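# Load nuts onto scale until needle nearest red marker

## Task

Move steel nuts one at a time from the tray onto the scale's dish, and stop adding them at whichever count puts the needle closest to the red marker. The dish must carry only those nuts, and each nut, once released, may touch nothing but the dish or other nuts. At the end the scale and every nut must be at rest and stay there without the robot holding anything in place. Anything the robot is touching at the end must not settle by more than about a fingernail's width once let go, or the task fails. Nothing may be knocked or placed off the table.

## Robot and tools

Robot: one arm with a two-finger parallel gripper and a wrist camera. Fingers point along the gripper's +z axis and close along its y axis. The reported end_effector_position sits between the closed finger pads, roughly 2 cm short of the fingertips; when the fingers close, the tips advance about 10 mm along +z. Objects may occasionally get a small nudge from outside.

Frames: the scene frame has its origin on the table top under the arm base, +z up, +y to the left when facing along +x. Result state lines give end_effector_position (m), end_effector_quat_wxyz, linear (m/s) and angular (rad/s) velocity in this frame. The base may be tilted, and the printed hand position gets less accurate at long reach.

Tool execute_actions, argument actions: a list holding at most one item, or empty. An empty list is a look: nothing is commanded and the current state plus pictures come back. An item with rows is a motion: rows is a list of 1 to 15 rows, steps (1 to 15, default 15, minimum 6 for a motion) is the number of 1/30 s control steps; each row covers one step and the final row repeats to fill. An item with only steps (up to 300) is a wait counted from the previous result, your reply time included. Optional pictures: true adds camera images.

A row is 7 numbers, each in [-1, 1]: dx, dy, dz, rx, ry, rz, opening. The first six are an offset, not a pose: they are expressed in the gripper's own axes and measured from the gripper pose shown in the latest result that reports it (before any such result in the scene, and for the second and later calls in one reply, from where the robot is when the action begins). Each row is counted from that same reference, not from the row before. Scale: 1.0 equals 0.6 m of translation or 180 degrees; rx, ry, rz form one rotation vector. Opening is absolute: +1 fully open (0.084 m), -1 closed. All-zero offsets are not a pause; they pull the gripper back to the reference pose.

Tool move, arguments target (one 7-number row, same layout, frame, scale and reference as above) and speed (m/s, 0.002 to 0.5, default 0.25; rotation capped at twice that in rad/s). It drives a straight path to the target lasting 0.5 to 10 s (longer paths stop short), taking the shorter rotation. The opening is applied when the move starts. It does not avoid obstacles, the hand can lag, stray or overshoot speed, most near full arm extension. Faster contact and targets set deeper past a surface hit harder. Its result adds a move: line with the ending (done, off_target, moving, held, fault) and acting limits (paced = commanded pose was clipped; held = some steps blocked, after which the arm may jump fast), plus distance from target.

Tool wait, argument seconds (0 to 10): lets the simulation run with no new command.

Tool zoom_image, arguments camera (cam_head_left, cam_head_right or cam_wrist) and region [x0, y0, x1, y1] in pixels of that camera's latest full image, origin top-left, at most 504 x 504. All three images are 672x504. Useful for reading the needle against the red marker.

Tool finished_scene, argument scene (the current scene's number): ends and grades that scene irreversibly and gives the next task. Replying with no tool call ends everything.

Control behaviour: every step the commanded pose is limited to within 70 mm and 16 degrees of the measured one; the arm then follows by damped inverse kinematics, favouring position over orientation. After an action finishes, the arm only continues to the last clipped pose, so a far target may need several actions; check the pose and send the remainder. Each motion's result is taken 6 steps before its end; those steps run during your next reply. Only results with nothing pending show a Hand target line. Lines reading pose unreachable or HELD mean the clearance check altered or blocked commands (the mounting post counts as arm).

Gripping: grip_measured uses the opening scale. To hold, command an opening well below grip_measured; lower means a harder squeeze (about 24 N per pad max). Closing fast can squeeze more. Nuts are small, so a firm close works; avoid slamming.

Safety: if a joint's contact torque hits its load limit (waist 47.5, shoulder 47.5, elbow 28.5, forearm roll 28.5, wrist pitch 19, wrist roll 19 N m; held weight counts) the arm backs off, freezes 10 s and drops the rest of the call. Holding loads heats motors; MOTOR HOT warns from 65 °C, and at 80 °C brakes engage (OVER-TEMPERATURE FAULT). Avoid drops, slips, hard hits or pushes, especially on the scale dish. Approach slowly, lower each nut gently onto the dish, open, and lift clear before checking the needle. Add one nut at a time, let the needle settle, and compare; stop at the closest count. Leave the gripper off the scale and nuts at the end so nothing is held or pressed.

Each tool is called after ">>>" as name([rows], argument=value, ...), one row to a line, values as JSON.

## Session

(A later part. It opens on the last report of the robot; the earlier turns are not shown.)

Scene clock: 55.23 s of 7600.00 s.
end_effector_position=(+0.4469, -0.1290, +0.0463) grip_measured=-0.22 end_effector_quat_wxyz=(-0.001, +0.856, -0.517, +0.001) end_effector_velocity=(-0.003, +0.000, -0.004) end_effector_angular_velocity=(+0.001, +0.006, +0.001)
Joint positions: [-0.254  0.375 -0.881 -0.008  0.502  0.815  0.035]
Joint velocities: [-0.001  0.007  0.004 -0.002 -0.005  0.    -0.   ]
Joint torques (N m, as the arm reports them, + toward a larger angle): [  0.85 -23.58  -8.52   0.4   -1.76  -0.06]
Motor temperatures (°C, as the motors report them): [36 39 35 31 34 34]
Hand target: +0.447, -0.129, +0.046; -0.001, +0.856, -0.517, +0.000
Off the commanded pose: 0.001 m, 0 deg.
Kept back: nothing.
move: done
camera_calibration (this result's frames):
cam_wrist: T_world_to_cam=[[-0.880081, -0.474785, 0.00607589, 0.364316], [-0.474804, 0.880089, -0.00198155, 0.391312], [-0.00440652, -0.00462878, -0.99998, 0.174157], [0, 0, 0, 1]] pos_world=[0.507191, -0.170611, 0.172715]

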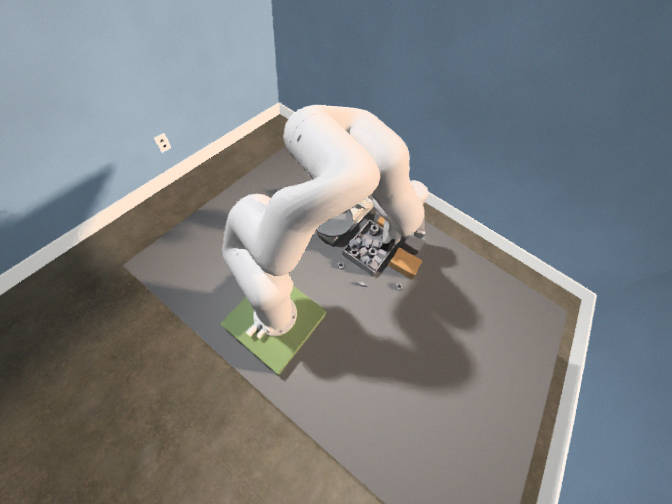

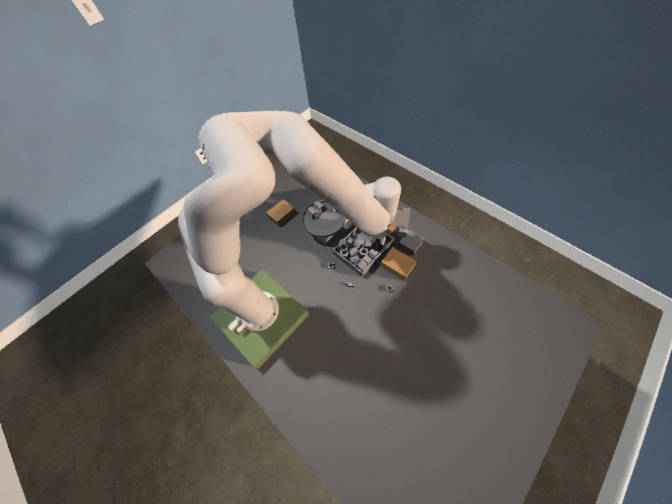

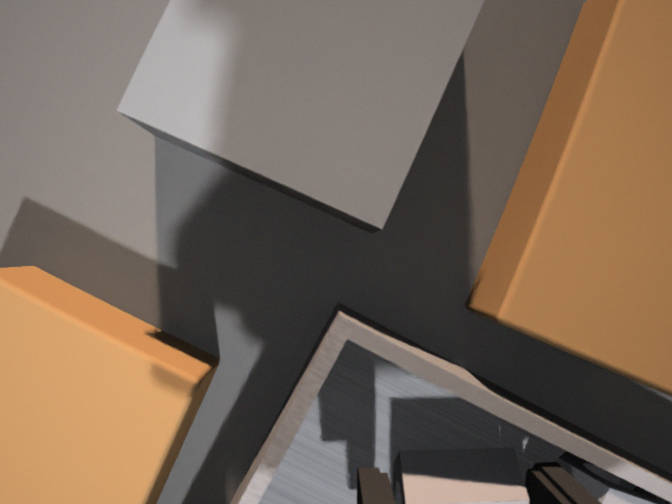

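>>> execute_actions([
  {"rows":[[0,-0.001,0,0,0,0,-0.27],[0,-0.002,0,0,0,0,-0.27],[0,-0.003,0.001,0,0,0,-0.27],[0,-0.003,0.002,0,0,0,-0.27],[0,-0.003,0.003,0,0,0,-0.27],[0,-0.003,0.004,0,0,0,-0.27],[0,-0.003,0.004,0,0,0,-0.27],[0,-0.003,0.004,0,0,0,-0.27],[0,-0.003,0.004,0,0,0,-0.5],[0,-0.003,0.004,0,0,0,-0.65]],"steps":15},
])

>>> execute_actions([
  {"steps":8},
], pictures=true)

Scene clock: 55.87 s of 7600.00 s.
end_effector_position=(+0.4480, -0.1282, +0.0443) grip_measured=-0.34 end_effector_quat_wxyz=(-0.001, +0.856, -0.517, +0.000) end_effector_velocity=(+0.004, +0.001, -0.006) end_effector_angular_velocity=(-0.001, -0.006, -0.001)
Joint positions: [-0.251  0.382 -0.886 -0.008  0.499  0.817  0.029]
Joint velocities: [ 0.004  0.023 -0.011  0.    -0.019  0.004 -0.02 ]
Joint torques (N m, as the arm reports them, + toward a larger angle): [  1.28 -23.87  -8.76   0.5   -1.76   0.23]
Motor temperatures (°C, as the motors report them): [36 39 35 31 34 34]
Steps of this call (steps 1 to 10: nothing new was sent; steps 11 to 19: the first 9 steps of this action). Readings (end_effector_position):
11: (+0.4468, -0.1289, +0.0460)
12: (+0.4467, -0.1289, +0.0459)
14: (+0.4468, -0.1286, +0.0456)
18: (+0.4480, -0.1282, +0.0446)
19: the state above

Scene clock: 56.13 s of 7600.00 s.
end_effector_position=(+0.4488, -0.1282, +0.0443) grip_measured=-0.34 end_effector_quat_wxyz=(-0.001, +0.856, -0.517, +0.001) end_effector_velocity=(+0.000, +0.000, +0.000) end_effector_angular_velocity=(+0.000, -0.001, -0.001)
Joint positions: [-0.251  0.384 -0.887 -0.008  0.498  0.817  0.029]
Joint velocities: [ 0.    -0.    -0.     0.001 -0.     0.     0.   ]
Joint torques (N m, as the arm reports them, + toward a larger angle): [  0.99 -21.87  -8.34   0.35  -2.26   0.04]
Motor temperatures (°C, as the motors report them): [36 39 35 31 34 34]
Hand target: +0.449, -0.128, +0.044; -0.001, +0.856, -0.517, +0.001
Off the commanded pose: 0.000 m, 0 deg.
Kept back: nothing.
Steps of this call (steps 1 to 6: the last 6 steps of your previous action; steps 7 to 8: nothing new was sent). Readings (end_effector_position):
1: (+0.4483, -0.1282, +0.0444)
2: (+0.4485, -0.1282, +0.0443)
4: (+0.4487, -0.1282, +0.0443)
8: the state above
camera_calibration (this result's frames):
cam_wrist: T_world_to_cam=[[-0.880096, -0.474763, 0.00561517, 0.366314], [-0.474781, 0.8801, -0.00243495, 0.391524], [-0.00378589, -0.00480897, -0.999981, 0.171838], [0, 0, 0, 1]] pos_world=[0.50893, -0.169842, 0.170731]

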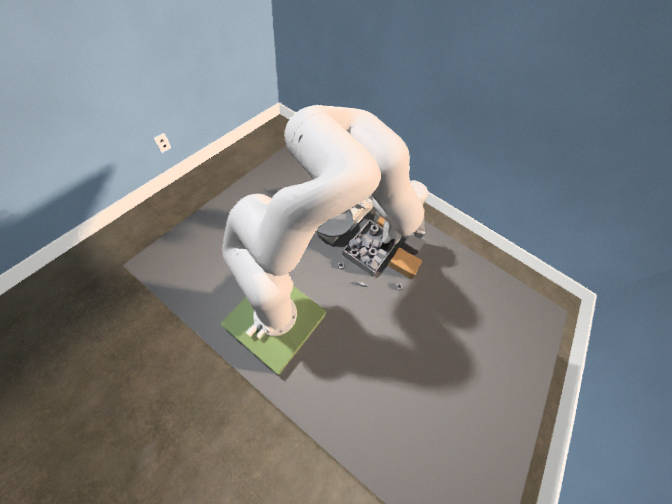

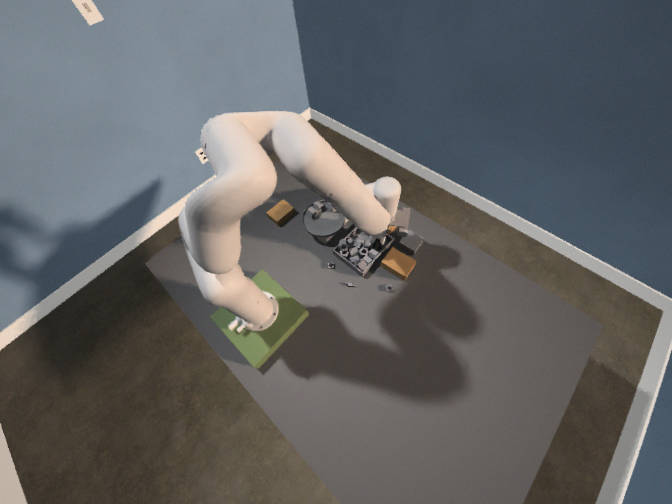

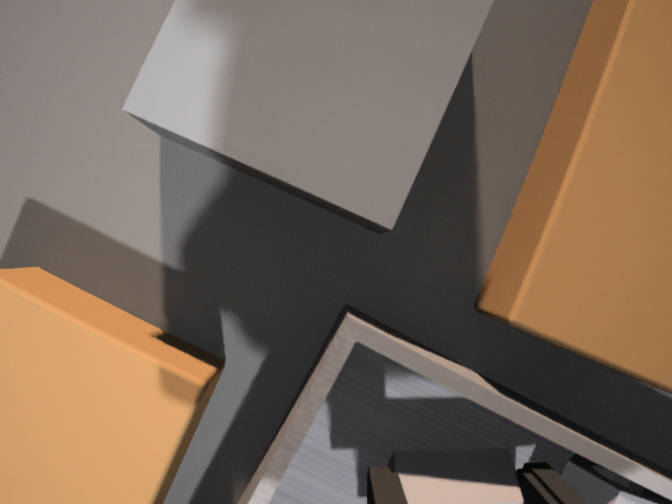

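>>> move(target=[0,0,-0.093,0,0,0,-0.65], speed=0.2)

>>> move(target=[-0.3417,-0.1062,-0.053,0,0,-0.346,-0.65], speed=0.45)

Scene clock: 57.60 s of 7600.00 s.
end_effector_position=(+0.4483, -0.1283, +0.0995) grip_measured=-0.34 end_effector_quat_wxyz=(-0.001, +0.856, -0.517, +0.001) end_effector_velocity=(+0.001, -0.000, +0.003) end_effector_angular_velocity=(-0.001, -0.003, +0.001)
Joint positions: [-0.25   0.244 -0.891 -0.007  0.642  0.816  0.029]
Joint velocities: [ 0.    -0.006 -0.003 -0.     0.005 -0.    -0.   ]
Joint torques (N m, as the arm reports them, + toward a larger angle): [  1.   -23.06  -9.69   0.33  -2.25   0.09]
Motor temperatures (°C, as the motors report them): [36 39 35 31 34 34]
Hand target: +0.449, -0.128, +0.100; -0.001, +0.856, -0.517, +0.001
Off the commanded pose: 0.001 m, 0 deg.
Kept back: nothing.
move: done
camera_calibration (this result's frames):
cam_wrist: T_world_to_cam=[[-0.88017, -0.474614, 0.00645273, 0.365506], [-0.474634, 0.880181, -0.00198285, 0.391366], [-0.00473848, -0.00480794, -0.999977, 0.227454], [0, 0, 0, 1]] pos_world=[0.508541, -0.169906, 0.225866]

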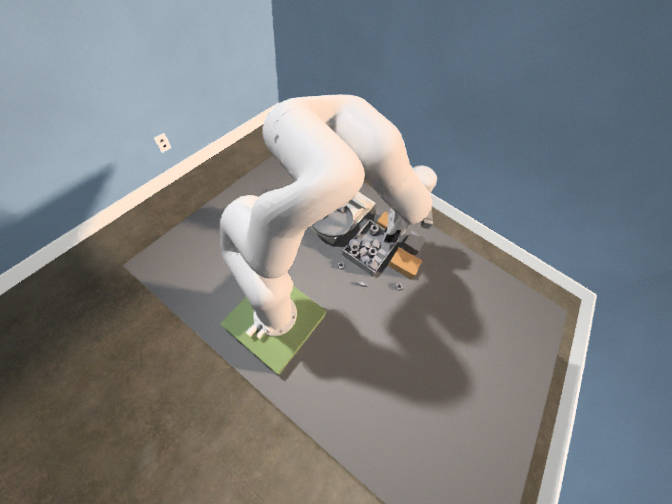

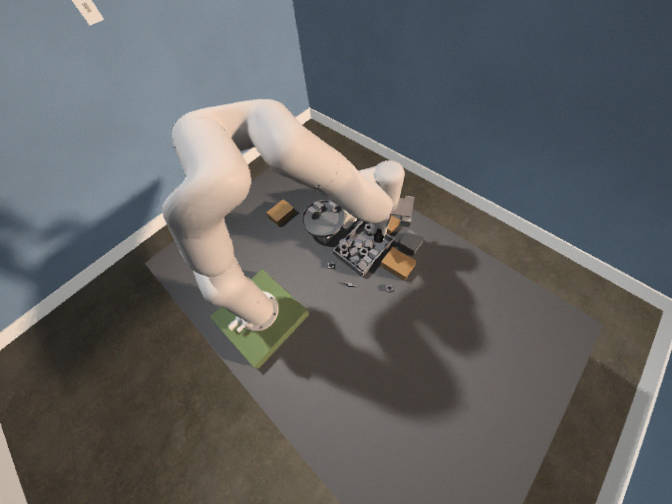

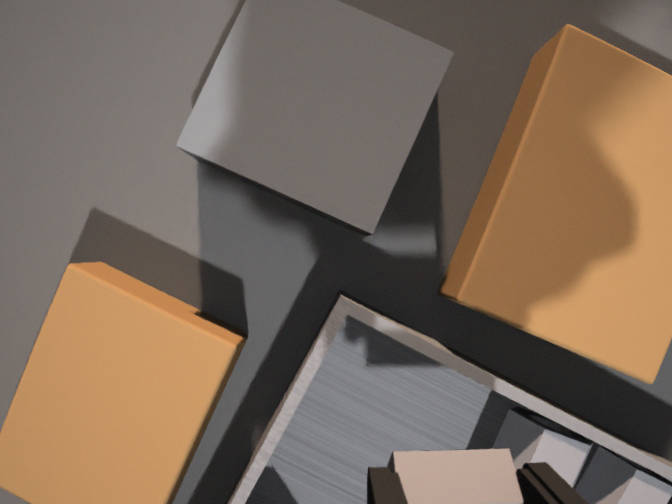

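Scene clock: 59.40 s of 7600.00 s.
end_effector_position=(+0.4102, +0.0821, +0.1311) grip_measured=-0.34 end_effector_quat_wxyz=(+0.001, +1.000, -0.001, +0.001) end_effector_velocity=(-0.000, +0.002, -0.000) end_effector_angular_velocity=(+0.000, +0.001, +0.009)
Joint positions: [ 0.228  0.038 -0.726 -0.012  0.686  0.213  0.029]
Joint velocities: [ 0.004  0.002 -0.002  0.     0.001 -0.005 -0.   ]
Joint torques (N m, as the arm reports them, + toward a larger angle): [  0.75 -19.06 -10.16   0.33  -2.34   0.02]
Motor temperatures (°C, as the motors report them): [36 39 35 31 34 34]
Hand target: +0.410, +0.082, +0.131; +0.001, +1.000, -0.000, +0.001
Off the commanded pose: 0.001 m, 0 deg.
Kept back: nothing.
move: done
camera_calibration (this result's frames):
cam_wrist: T_world_to_cam=[[0.00945989, -0.999907, 0.00983088, 0.109433], [-0.999949, -0.00949496, -0.00352741, 0.476947], [0.00362042, -0.009797, -0.999945, 0.256933], [0, 0, 0, 1]] pos_world=[0.474957, 0.116468, 0.257525]

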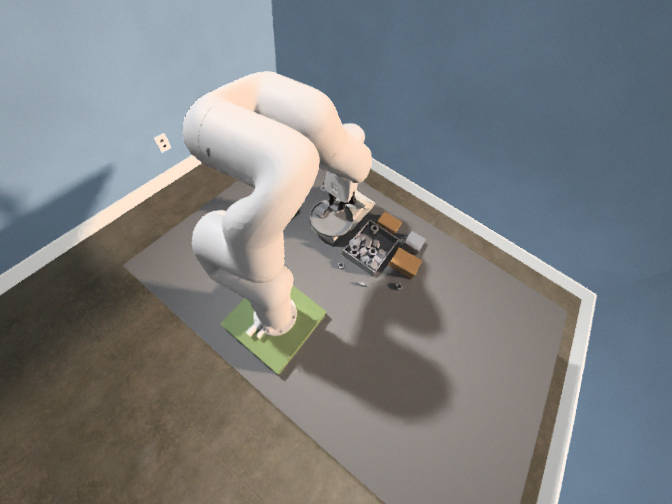

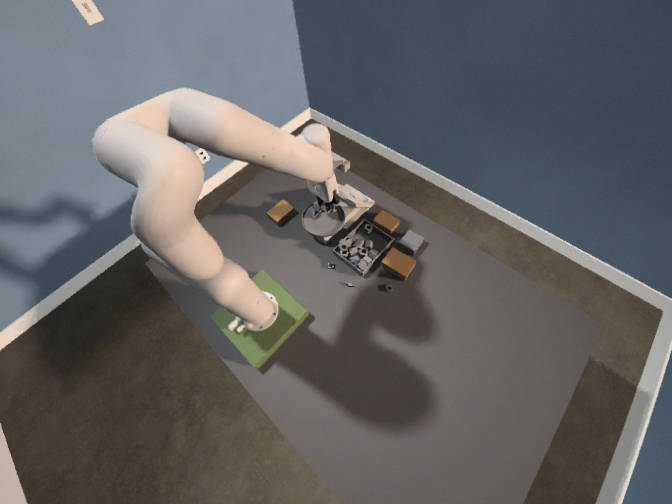

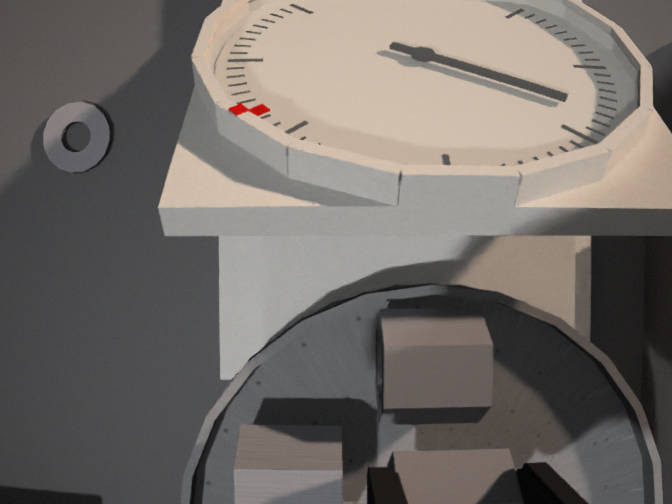

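>>> move(target=[-0.005,-0.002,0.0435,0,0,0,-0.65], speed=0.08)

>>> move(target=[0,0,0.005,0,0,0,-0.65], speed=0.01)

Scene clock: 60.47 s of 7600.00 s.
end_effector_position=(+0.4075, +0.0834, +0.1054) grip_measured=-0.34 end_effector_quat_wxyz=(+0.001, +1.000, -0.001, +0.001) end_effector_velocity=(+0.000, +0.000, -0.002) end_effector_angular_velocity=(+0.001, -0.001, -0.001)
Joint positions: [ 0.232  0.094 -0.702 -0.013  0.605  0.218  0.029]
Joint velocities: [ 0.001  0.004  0.001  0.001 -0.007  0.001 -0.   ]
Joint torques (N m, as the arm reports them, + toward a larger angle): [  1.04 -20.09  -9.81   0.42  -2.41   0.  ]
Motor temperatures (°C, as the motors report them): [36 39 35 31 34 34]
Hand target: +0.407, +0.083, +0.105; +0.001, +1.000, -0.001, +0.001
Off the commanded pose: 0.000 m, 0 deg.
Kept back: nothing.
move: done
camera_calibration (this result's frames):
cam_wrist: T_world_to_cam=[[0.00956396, -0.999908, 0.00960972, 0.110965], [-0.999946, -0.00960242, -0.00396398, 0.474155], [0.00405589, -0.00957129, -0.999946, 0.231026], [0, 0, 0, 1]] pos_world=[0.472131, 0.117719, 0.231827]

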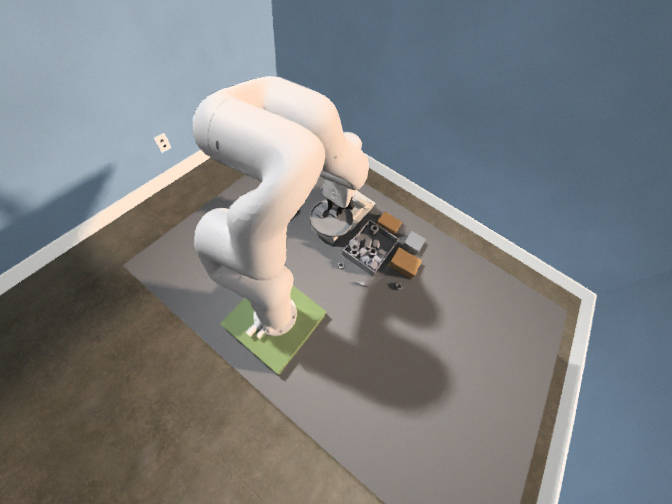

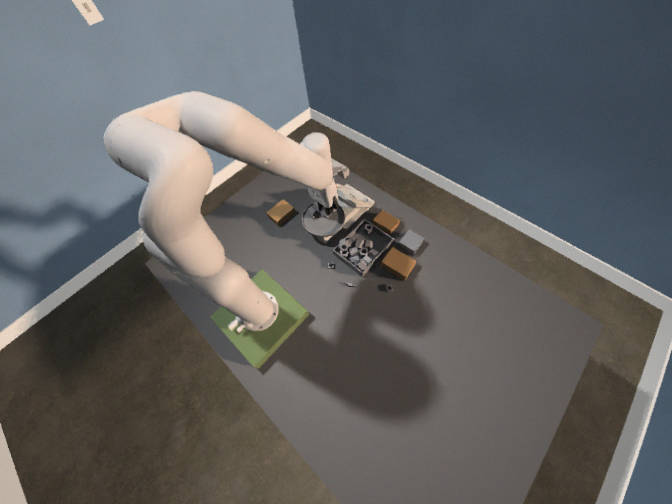

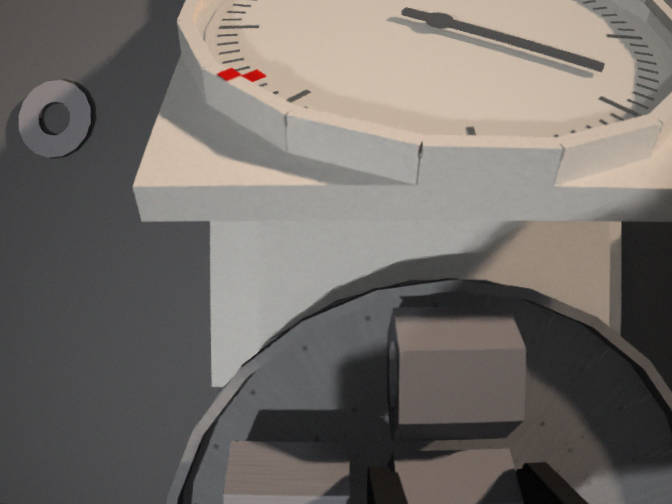

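Scene clock: 61.17 s of 7600.00 s.
end_effector_position=(+0.4076, +0.0834, +0.1026) grip_measured=-0.34 end_effector_quat_wxyz=(+0.001, +1.000, -0.001, +0.001) end_effector_velocity=(+0.000, -0.000, -0.001) end_effector_angular_velocity=(-0.001, -0.000, +0.001)
Joint positions: [ 0.232  0.101 -0.701 -0.014  0.596  0.218  0.029]
Joint velocities: [ 0.     0.003 -0.    -0.002 -0.002  0.     0.   ]
Joint torques (N m, as the arm reports them, + toward a larger angle): [  0.5  -19.69  -9.4    0.41  -2.21   0.08]
Motor temperatures (°C, as the motors report them): [36 39 35 31 34 34]
Hand target: +0.407, +0.083, +0.102; +0.001, +1.000, -0.001, +0.001
Off the commanded pose: 0.000 m, 0 deg.
Kept back: nothing.
move: done
camera_calibration (this result's frames):
cam_wrist: T_world_to_cam=[[0.00957359, -0.999909, 0.00952933, 0.11102], [-0.999945, -0.00961469, -0.00427658, 0.474295], [0.00436781, -0.00948786, -0.999945, 0.228116], [0, 0, 0, 1]] pos_world=[0.47221, 0.117734, 0.229074]

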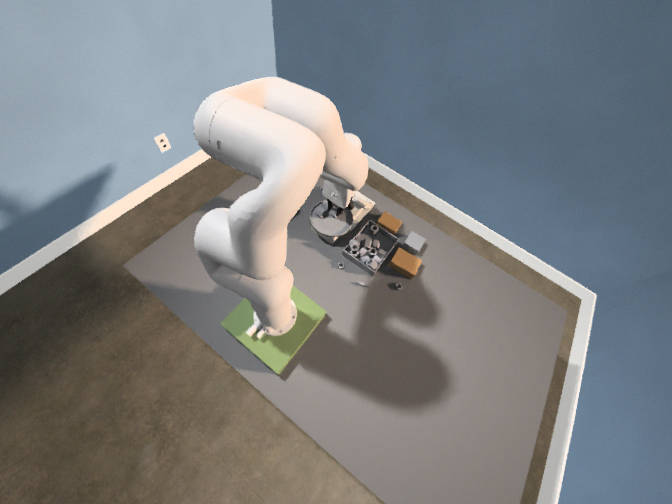

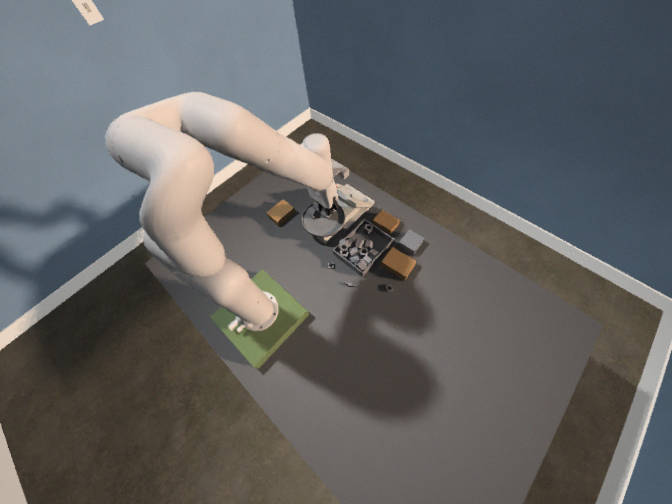

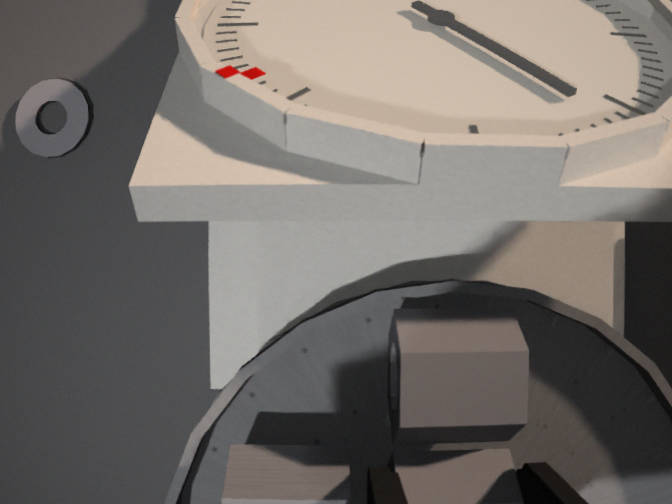

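>>> execute_actions([
  {"rows":[[0,0,0,0,0,0,-0.2],[0,0,0,0,0,0,-0.2],[0,0,0,0,0,0,-0.2],[0,0,0,0,0,0,-0.2],[0,0,0,0,0,0,-0.2],[0,0,0,0,0,0,-0.2],[0,0,-0.004,0,0,0,-0.2],[0,0,-0.011,0,0,0,-0.2],[0,0,-0.02,0,0,0,-0.2],[0,0,-0.03,0,0,0,-0.2],[0,0,-0.04,0,0,0,-0.2],[0,0,-0.049,0,0,0,-0.2],[0,0,-0.056,0,0,0,-0.2],[0,0,-0.06,0,0,0,-0.2]],"steps":15},
])

>>> move(target=[0.0623,0.274,0.104,0,0,-0.167,-0.2], speed=0.4)

Scene clock: 62.03 s of 7600.00 s.
end_effector_position=(+0.4071, +0.0833, +0.1037) grip_measured=-0.22 end_effector_quat_wxyz=(+0.001, +1.000, -0.001, +0.001) end_effector_velocity=(-0.009, -0.001, +0.036) end_effector_angular_velocity=(-0.005, +0.025, +0.000)
Joint positions: [ 0.232  0.098 -0.701 -0.014  0.601  0.218  0.035]
Joint velocities: [ 0.002 -0.105 -0.008  0.003  0.139 -0.001  0.001]
Joint torques (N m, as the arm reports them, + toward a larger angle): [  0.71 -22.22 -10.32   0.41  -2.03  -0.13]
Motor temperatures (°C, as the motors report them): [36 39 35 31 34 34]
Steps of this call (steps 1 to 17: nothing new was sent; steps 18 to 26: the first 9 steps of this action). Readings (end_effector_position):
18: (+0.4075, +0.0834, +0.1024)
19: (+0.4075, +0.0834, +0.1025)
21: (+0.4076, +0.0834, +0.1026)
25: (+0.4074, +0.0834, +0.1029)
26: the state above

Scene clock: 63.93 s of 7600.00 s.
end_effector_position=(+0.4440, -0.0804, +0.0752) grip_measured=-0.22 end_effector_quat_wxyz=(+0.001, +0.966, +0.258, +0.001) end_effector_velocity=(+0.000, -0.002, -0.002) end_effector_angular_velocity=(+0.009, +0.005, +0.006)
Joint positions: [-0.151  0.264 -0.825 -0.01   0.555 -0.691  0.035]
Joint velocities: [-0.007  0.008 -0.008  0.015  0.006 -0.025  0.   ]
Joint torques (N m, as the arm reports them, + toward a larger angle): [  1.01 -22.17  -8.91   0.67  -1.98   0.01]
Motor temperatures (°C, as the motors report them): [36 39 35 31 34 34]
Hand target: +0.444, -0.081, +0.075; +0.000, +0.966, +0.258, +0.001
Off your previous action's commanded pose: 0.013 m, 0 deg at its last step (step 6 of this call).
Off the commanded pose: 0.001 m, 0 deg.
Kept back: nothing.
move: done
camera_calibration (this result's frames):
cam_wrist: T_world_to_cam=[[0.509017, -0.860694, 0.0104011, -0.263514], [-0.860718, -0.509071, -0.00331005, 0.406985], [0.00814385, -0.00726757, -0.99994, 0.197493], [0, 0, 0, 1]] pos_world=[0.482824, -0.0181853, 0.201569]

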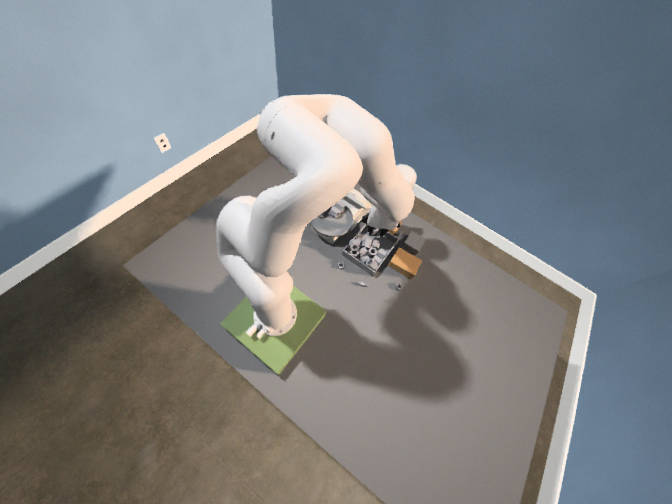

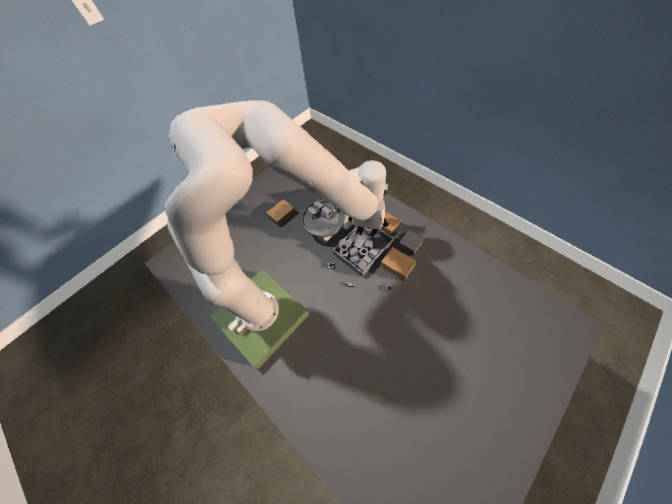

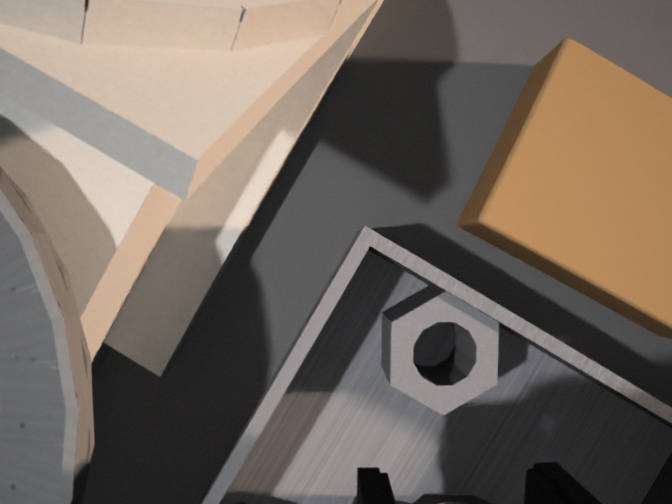

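>>> move(target=[0.044,-0.002,0.034,0,0,0,-0.2], speed=0.12)

Scene clock: 65.73 s of 7600.00 s.
end_effector_position=(+0.4664, -0.0664, +0.0551) grip_measured=-0.22 end_effector_quat_wxyz=(+0.001, +0.966, +0.258, +0.001) end_effector_velocity=(+0.002, +0.000, -0.001) end_effector_angular_velocity=(-0.001, -0.001, +0.002)
Joint positions: [-0.113  0.366 -0.903 -0.011  0.531 -0.653  0.035]
Joint velocities: [ 0.001  0.006 -0.006 -0.002 -0.001  0.002  0.   ]
Joint torques (N m, as the arm reports them, + toward a larger angle): [  0.86 -23.52  -8.75   0.56  -1.94   0.01]
Motor temperatures (°C, as the motors report them): [36 39 35 31 34 34]
Hand target: +0.466, -0.066, +0.055; +0.001, +0.966, +0.258, +0.001
Off the commanded pose: 0.000 m, 0 deg.
Kept back: nothing.
move: done
camera_calibration (this result's frames):
cam_wrist: T_world_to_cam=[[0.508955, -0.860727, 0.010637, -0.262632], [-0.860752, -0.509013, -0.0035123, 0.433311], [0.00843752, -0.00736824, -0.999937, 0.177188], [0, 0, 0, 1]] pos_world=[0.505146, -0.00418768, 0.181493]

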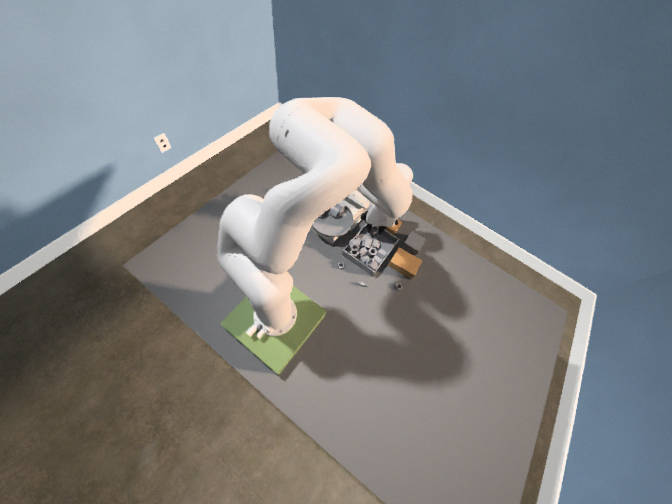

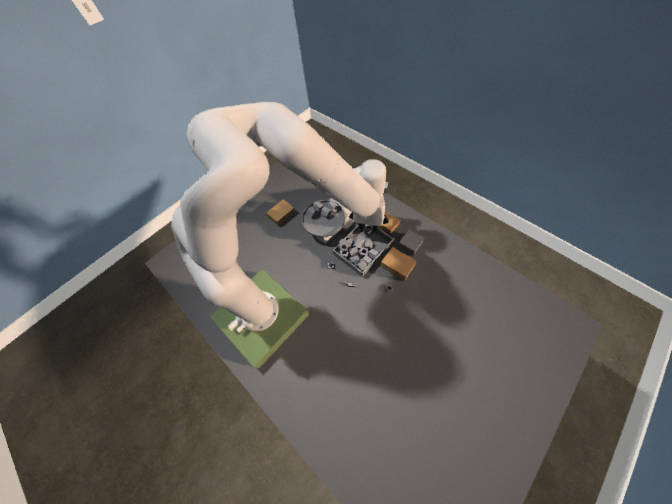

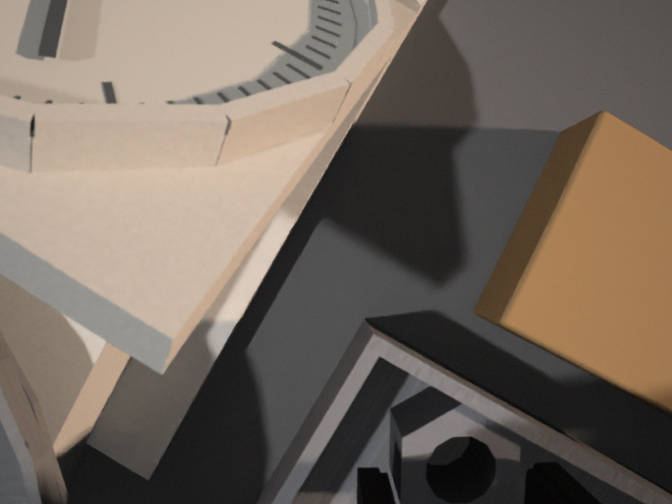

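>>> move(target=[-0.0025,0,0.006,0,0,0,-0.2], speed=0.03)

>>> move(target=[0,0,0.0185,0,0,0,-0.2], speed=0.025)

Scene clock: 66.67 s of 7600.00 s.
end_effector_position=(+0.4651, -0.0671, +0.0516) grip_measured=-0.22 end_effector_quat_wxyz=(+0.001, +0.966, +0.258, +0.001) end_effector_velocity=(-0.000, +0.000, -0.001) end_effector_angular_velocity=(+0.000, -0.001, -0.000)
Joint positions: [-0.115  0.373 -0.899 -0.011  0.521 -0.654  0.035]
Joint velocities: [-0.     0.002  0.002  0.001 -0.005 -0.     0.   ]
Joint torques (N m, as the arm reports them, + toward a larger angle): [  0.9  -23.8   -8.7    0.22  -1.96  -0.05]
Motor temperatures (°C, as the motors report them): [36 39 35 31 34 34]
Hand target: +0.465, -0.067, +0.052; +0.001, +0.966, +0.258, +0.001
Off the commanded pose: 0.000 m, 0 deg.
Kept back: nothing.
move: done
camera_calibration (this result's frames):
cam_wrist: T_world_to_cam=[[0.50896, -0.860725, 0.0105689, -0.262557], [-0.86075, -0.509017, -0.00346484, 0.431836], [0.00836201, -0.00733369, -0.999938, 0.173703], [0, 0, 0, 1]] pos_world=[0.503881, -0.00490418, 0.177963]

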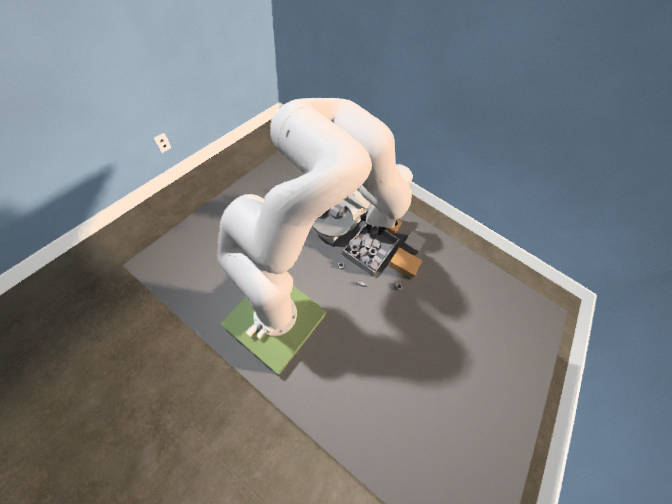

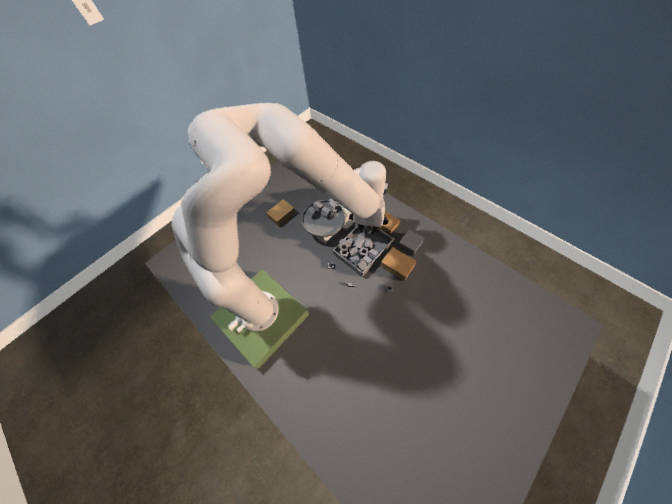

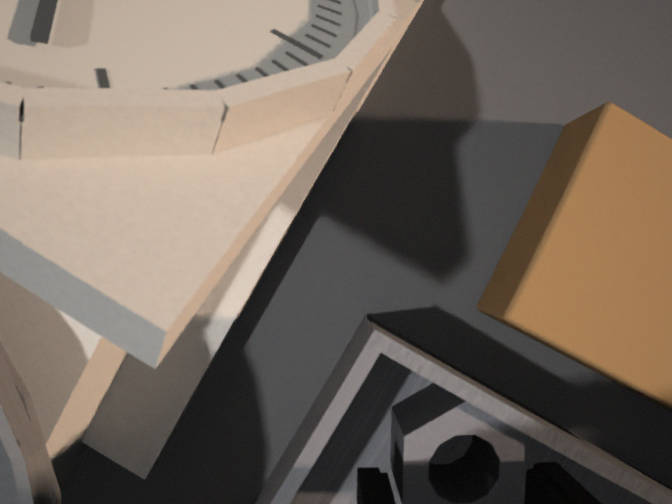

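Scene clock: 67.43 s of 7600.00 s.
end_effector_position=(+0.4652, -0.0671, +0.0407) grip_measured=-0.22 end_effector_quat_wxyz=(+0.001, +0.966, +0.258, +0.001) end_effector_velocity=(+0.001, +0.000, -0.001) end_effector_angular_velocity=(+0.000, -0.001, -0.001)
Joint positions: [-0.116  0.402 -0.901 -0.012  0.494 -0.654  0.035]
Joint velocities: [ 0.     0.005 -0.002  0.001 -0.004  0.001 -0.   ]
Joint torques (N m, as the arm reports them, + toward a larger angle): [  0.68 -23.88  -8.58   0.49  -2.14   0.03]
Motor temperatures (°C, as the motors report them): [36 39 35 31 34 34]
Hand target: +0.465, -0.067, +0.041; +0.001, +0.966, +0.258, +0.001
Off the commanded pose: 0.000 m, 0 deg.
Kept back: nothing.
move: done
camera_calibration (this result's frames):
cam_wrist: T_world_to_cam=[[0.508984, -0.860711, 0.0105628, -0.262475], [-0.860735, -0.509042, -0.00354001, 0.431855], [0.00842384, -0.00728996, -0.999938, 0.162773], [0, 0, 0, 1]] pos_world=[0.503937, -0.00489667, 0.167064]

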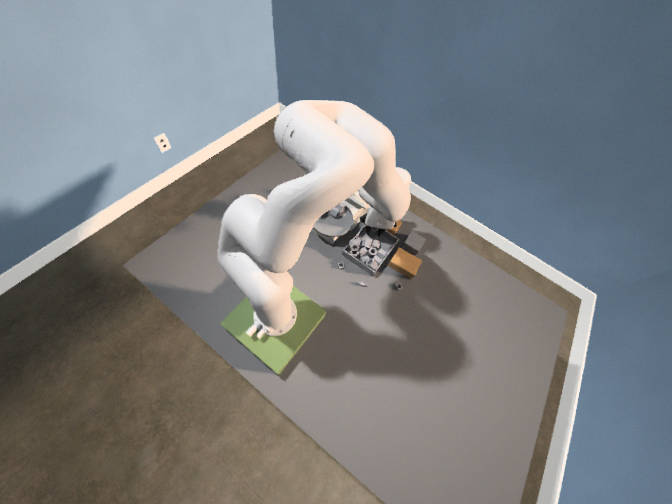

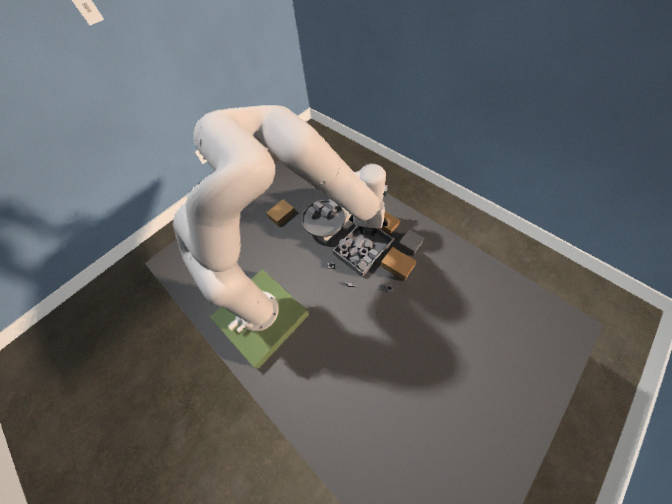

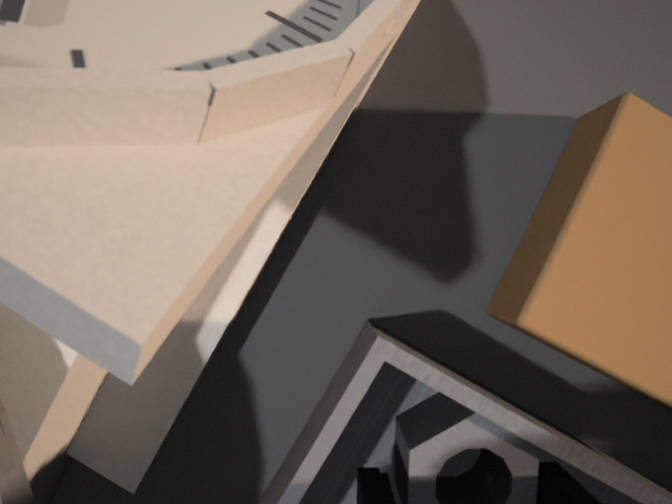

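>>> execute_actions([
  {"rows":[[0,0,0,0,0,0,-0.4],[0,0,0,0,0,0,-0.5],[0,0,0,0,0,0,-0.7]],"steps":10},
])

>>> move(target=[-0.004,0,-0.115,0,0,0,-0.7], speed=0.2)

Scene clock: 67.90 s of 7600.00 s.
end_effector_position=(+0.4652, -0.0671, +0.0407) grip_measured=-0.34 end_effector_quat_wxyz=(+0.001, +0.966, +0.258, +0.001) end_effector_velocity=(+0.000, +0.000, +0.001) end_effector_angular_velocity=(+0.000, -0.002, -0.002)
Joint positions: [-0.116  0.402 -0.901 -0.012  0.493 -0.654  0.029]
Joint velocities: [ 0.001 -0.002  0.     0.002 -0.     0.001 -0.   ]
Joint torques (N m, as the arm reports them, + toward a larger angle): [  1.01 -23.83  -8.6    0.47  -1.84   0.07]
Motor temperatures (°C, as the motors report them): [36 39 35 31 34 34]
Steps of this call (steps 1 to 10: nothing new was sent; steps 11 to 14: the first 4 steps of this action). Readings (end_effector_position):
11: (+0.4652, -0.0671, +0.0405)
12: (+0.4652, -0.0672, +0.0406)
14: the state above

Scene clock: 69.03 s of 7600.00 s.
end_effector_position=(+0.4625, -0.0683, +0.1089) grip_measured=-0.34 end_effector_quat_wxyz=(+0.001, +0.966, +0.258, +0.001) end_effector_velocity=(+0.001, -0.000, +0.004) end_effector_angular_velocity=(-0.001, -0.003, +0.001)
Joint positions: [-0.118  0.227 -0.9   -0.01   0.668 -0.659  0.029]
Joint velocities: [ 0.    -0.007 -0.004 -0.001  0.007 -0.    -0.   ]
Joint torques (N m, as the arm reports them, + toward a larger angle): [  0.89 -22.6  -10.06   0.52  -2.13   0.12]
Motor temperatures (°C, as the motors report them): [36 39 35 31 34 34]
Hand target: +0.463, -0.068, +0.110; +0.001, +0.966, +0.258, +0.001
Off your previous action's commanded pose: 0.000 m, 0 deg at its last step (step 6 of this call).
Off the commanded pose: 0.001 m, 0 deg.
Kept back: nothing.
move: done
camera_calibration (this result's frames):
cam_wrist: T_world_to_cam=[[0.508824, -0.860811, 0.0100921, -0.262754], [-0.86084, -0.50887, -0.00246916, 0.429094], [0.00726107, -0.00743134, -0.999946, 0.231516], [0, 0, 0, 1]] pos_world=[0.501396, -0.00610748, 0.235214]

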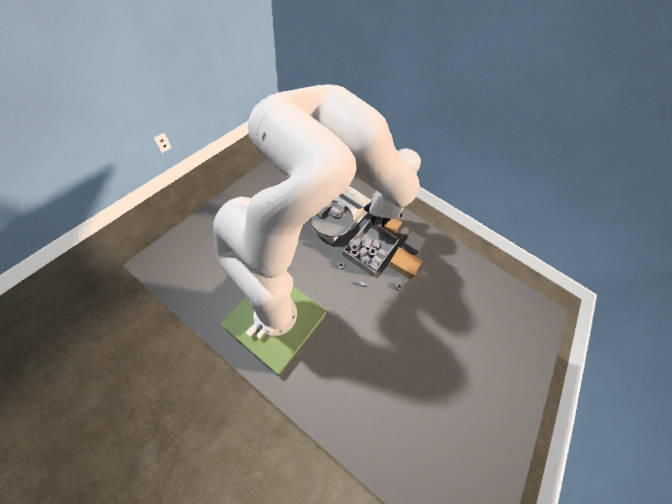

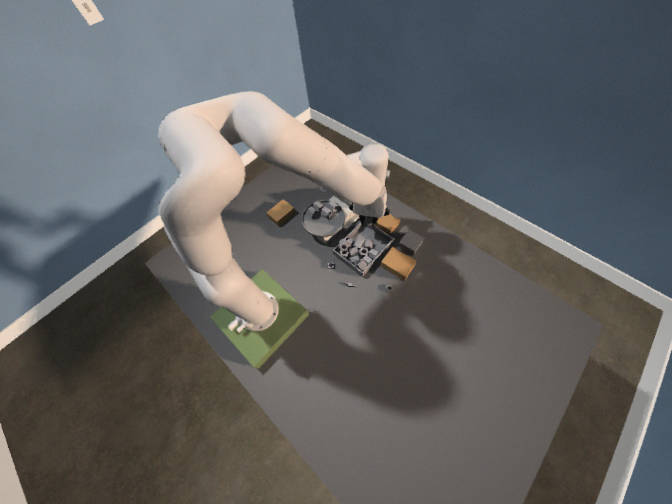

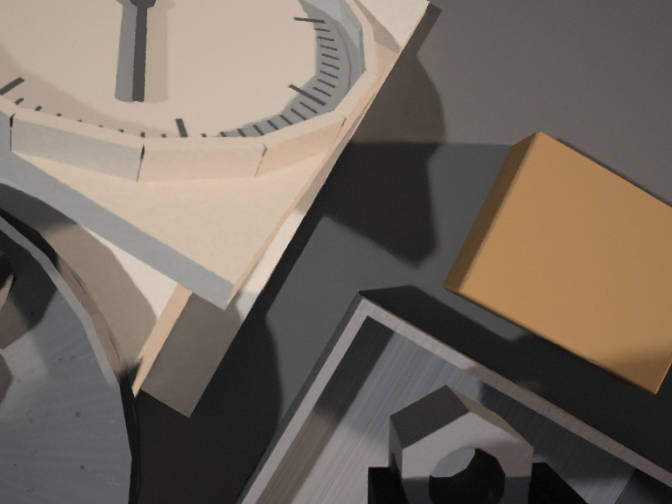

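>>> move(target=[-0.024,-0.3045,-0.0485,0,0,0.166,-0.7], speed=0.35)

Scene clock: 70.70 s of 7600.00 s.
end_effector_position=(+0.3595, +0.0825, +0.1374) grip_measured=-0.34 end_effector_quat_wxyz=(+0.001, +1.000, +0.000, +0.001) end_effector_velocity=(-0.001, +0.002, +0.001) end_effector_angular_velocity=(-0.007, -0.000, -0.005)
Joint positions: [ 0.257 -0.133 -0.553 -0.012  0.684  0.239  0.029]
Joint velocities: [ 0.009 -0.004  0.002 -0.012  0.003  0.023  0.   ]
Joint torques (N m, as the arm reports them, + toward a larger angle): [  0.53 -16.16 -10.38   0.41  -2.45  -0.15]
Motor temperatures (°C, as the motors report them): [36 39 35 31 34 34]
Hand target: +0.359, +0.083, +0.138; +0.001, +1.000, +0.000, +0.001
Off the commanded pose: 0.001 m, 0 deg.
Kept back: nothing.
move: done
camera_calibration (this result's frames):
cam_wrist: T_world_to_cam=[[0.0125312, -0.999873, 0.00984787, 0.109138], [-0.999915, -0.0125662, -0.00350016, 0.426475], [0.00362346, -0.00980317, -0.999945, 0.2634], [0, 0, 0, 1]] pos_world=[0.424116, 0.117065, 0.263804]

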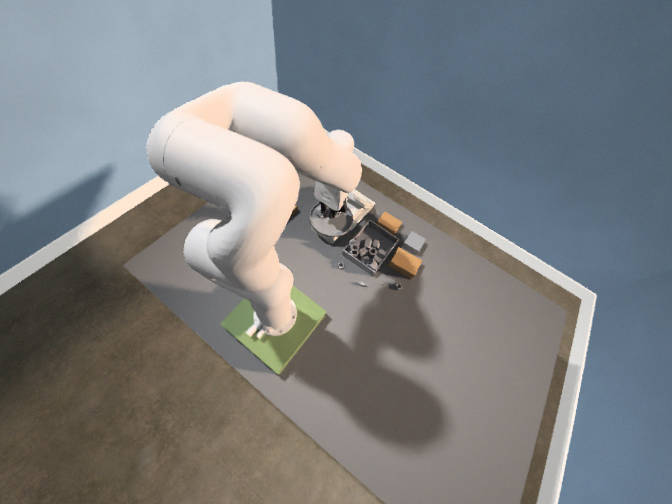

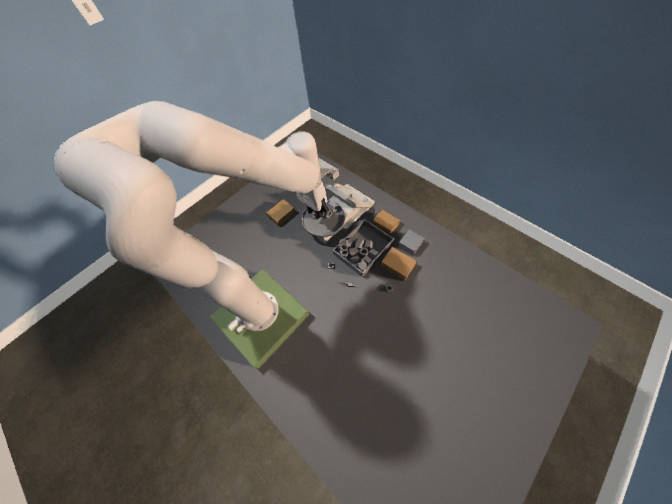

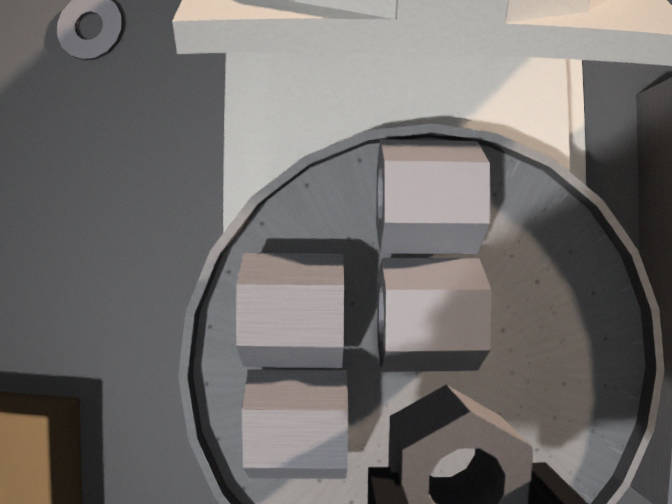

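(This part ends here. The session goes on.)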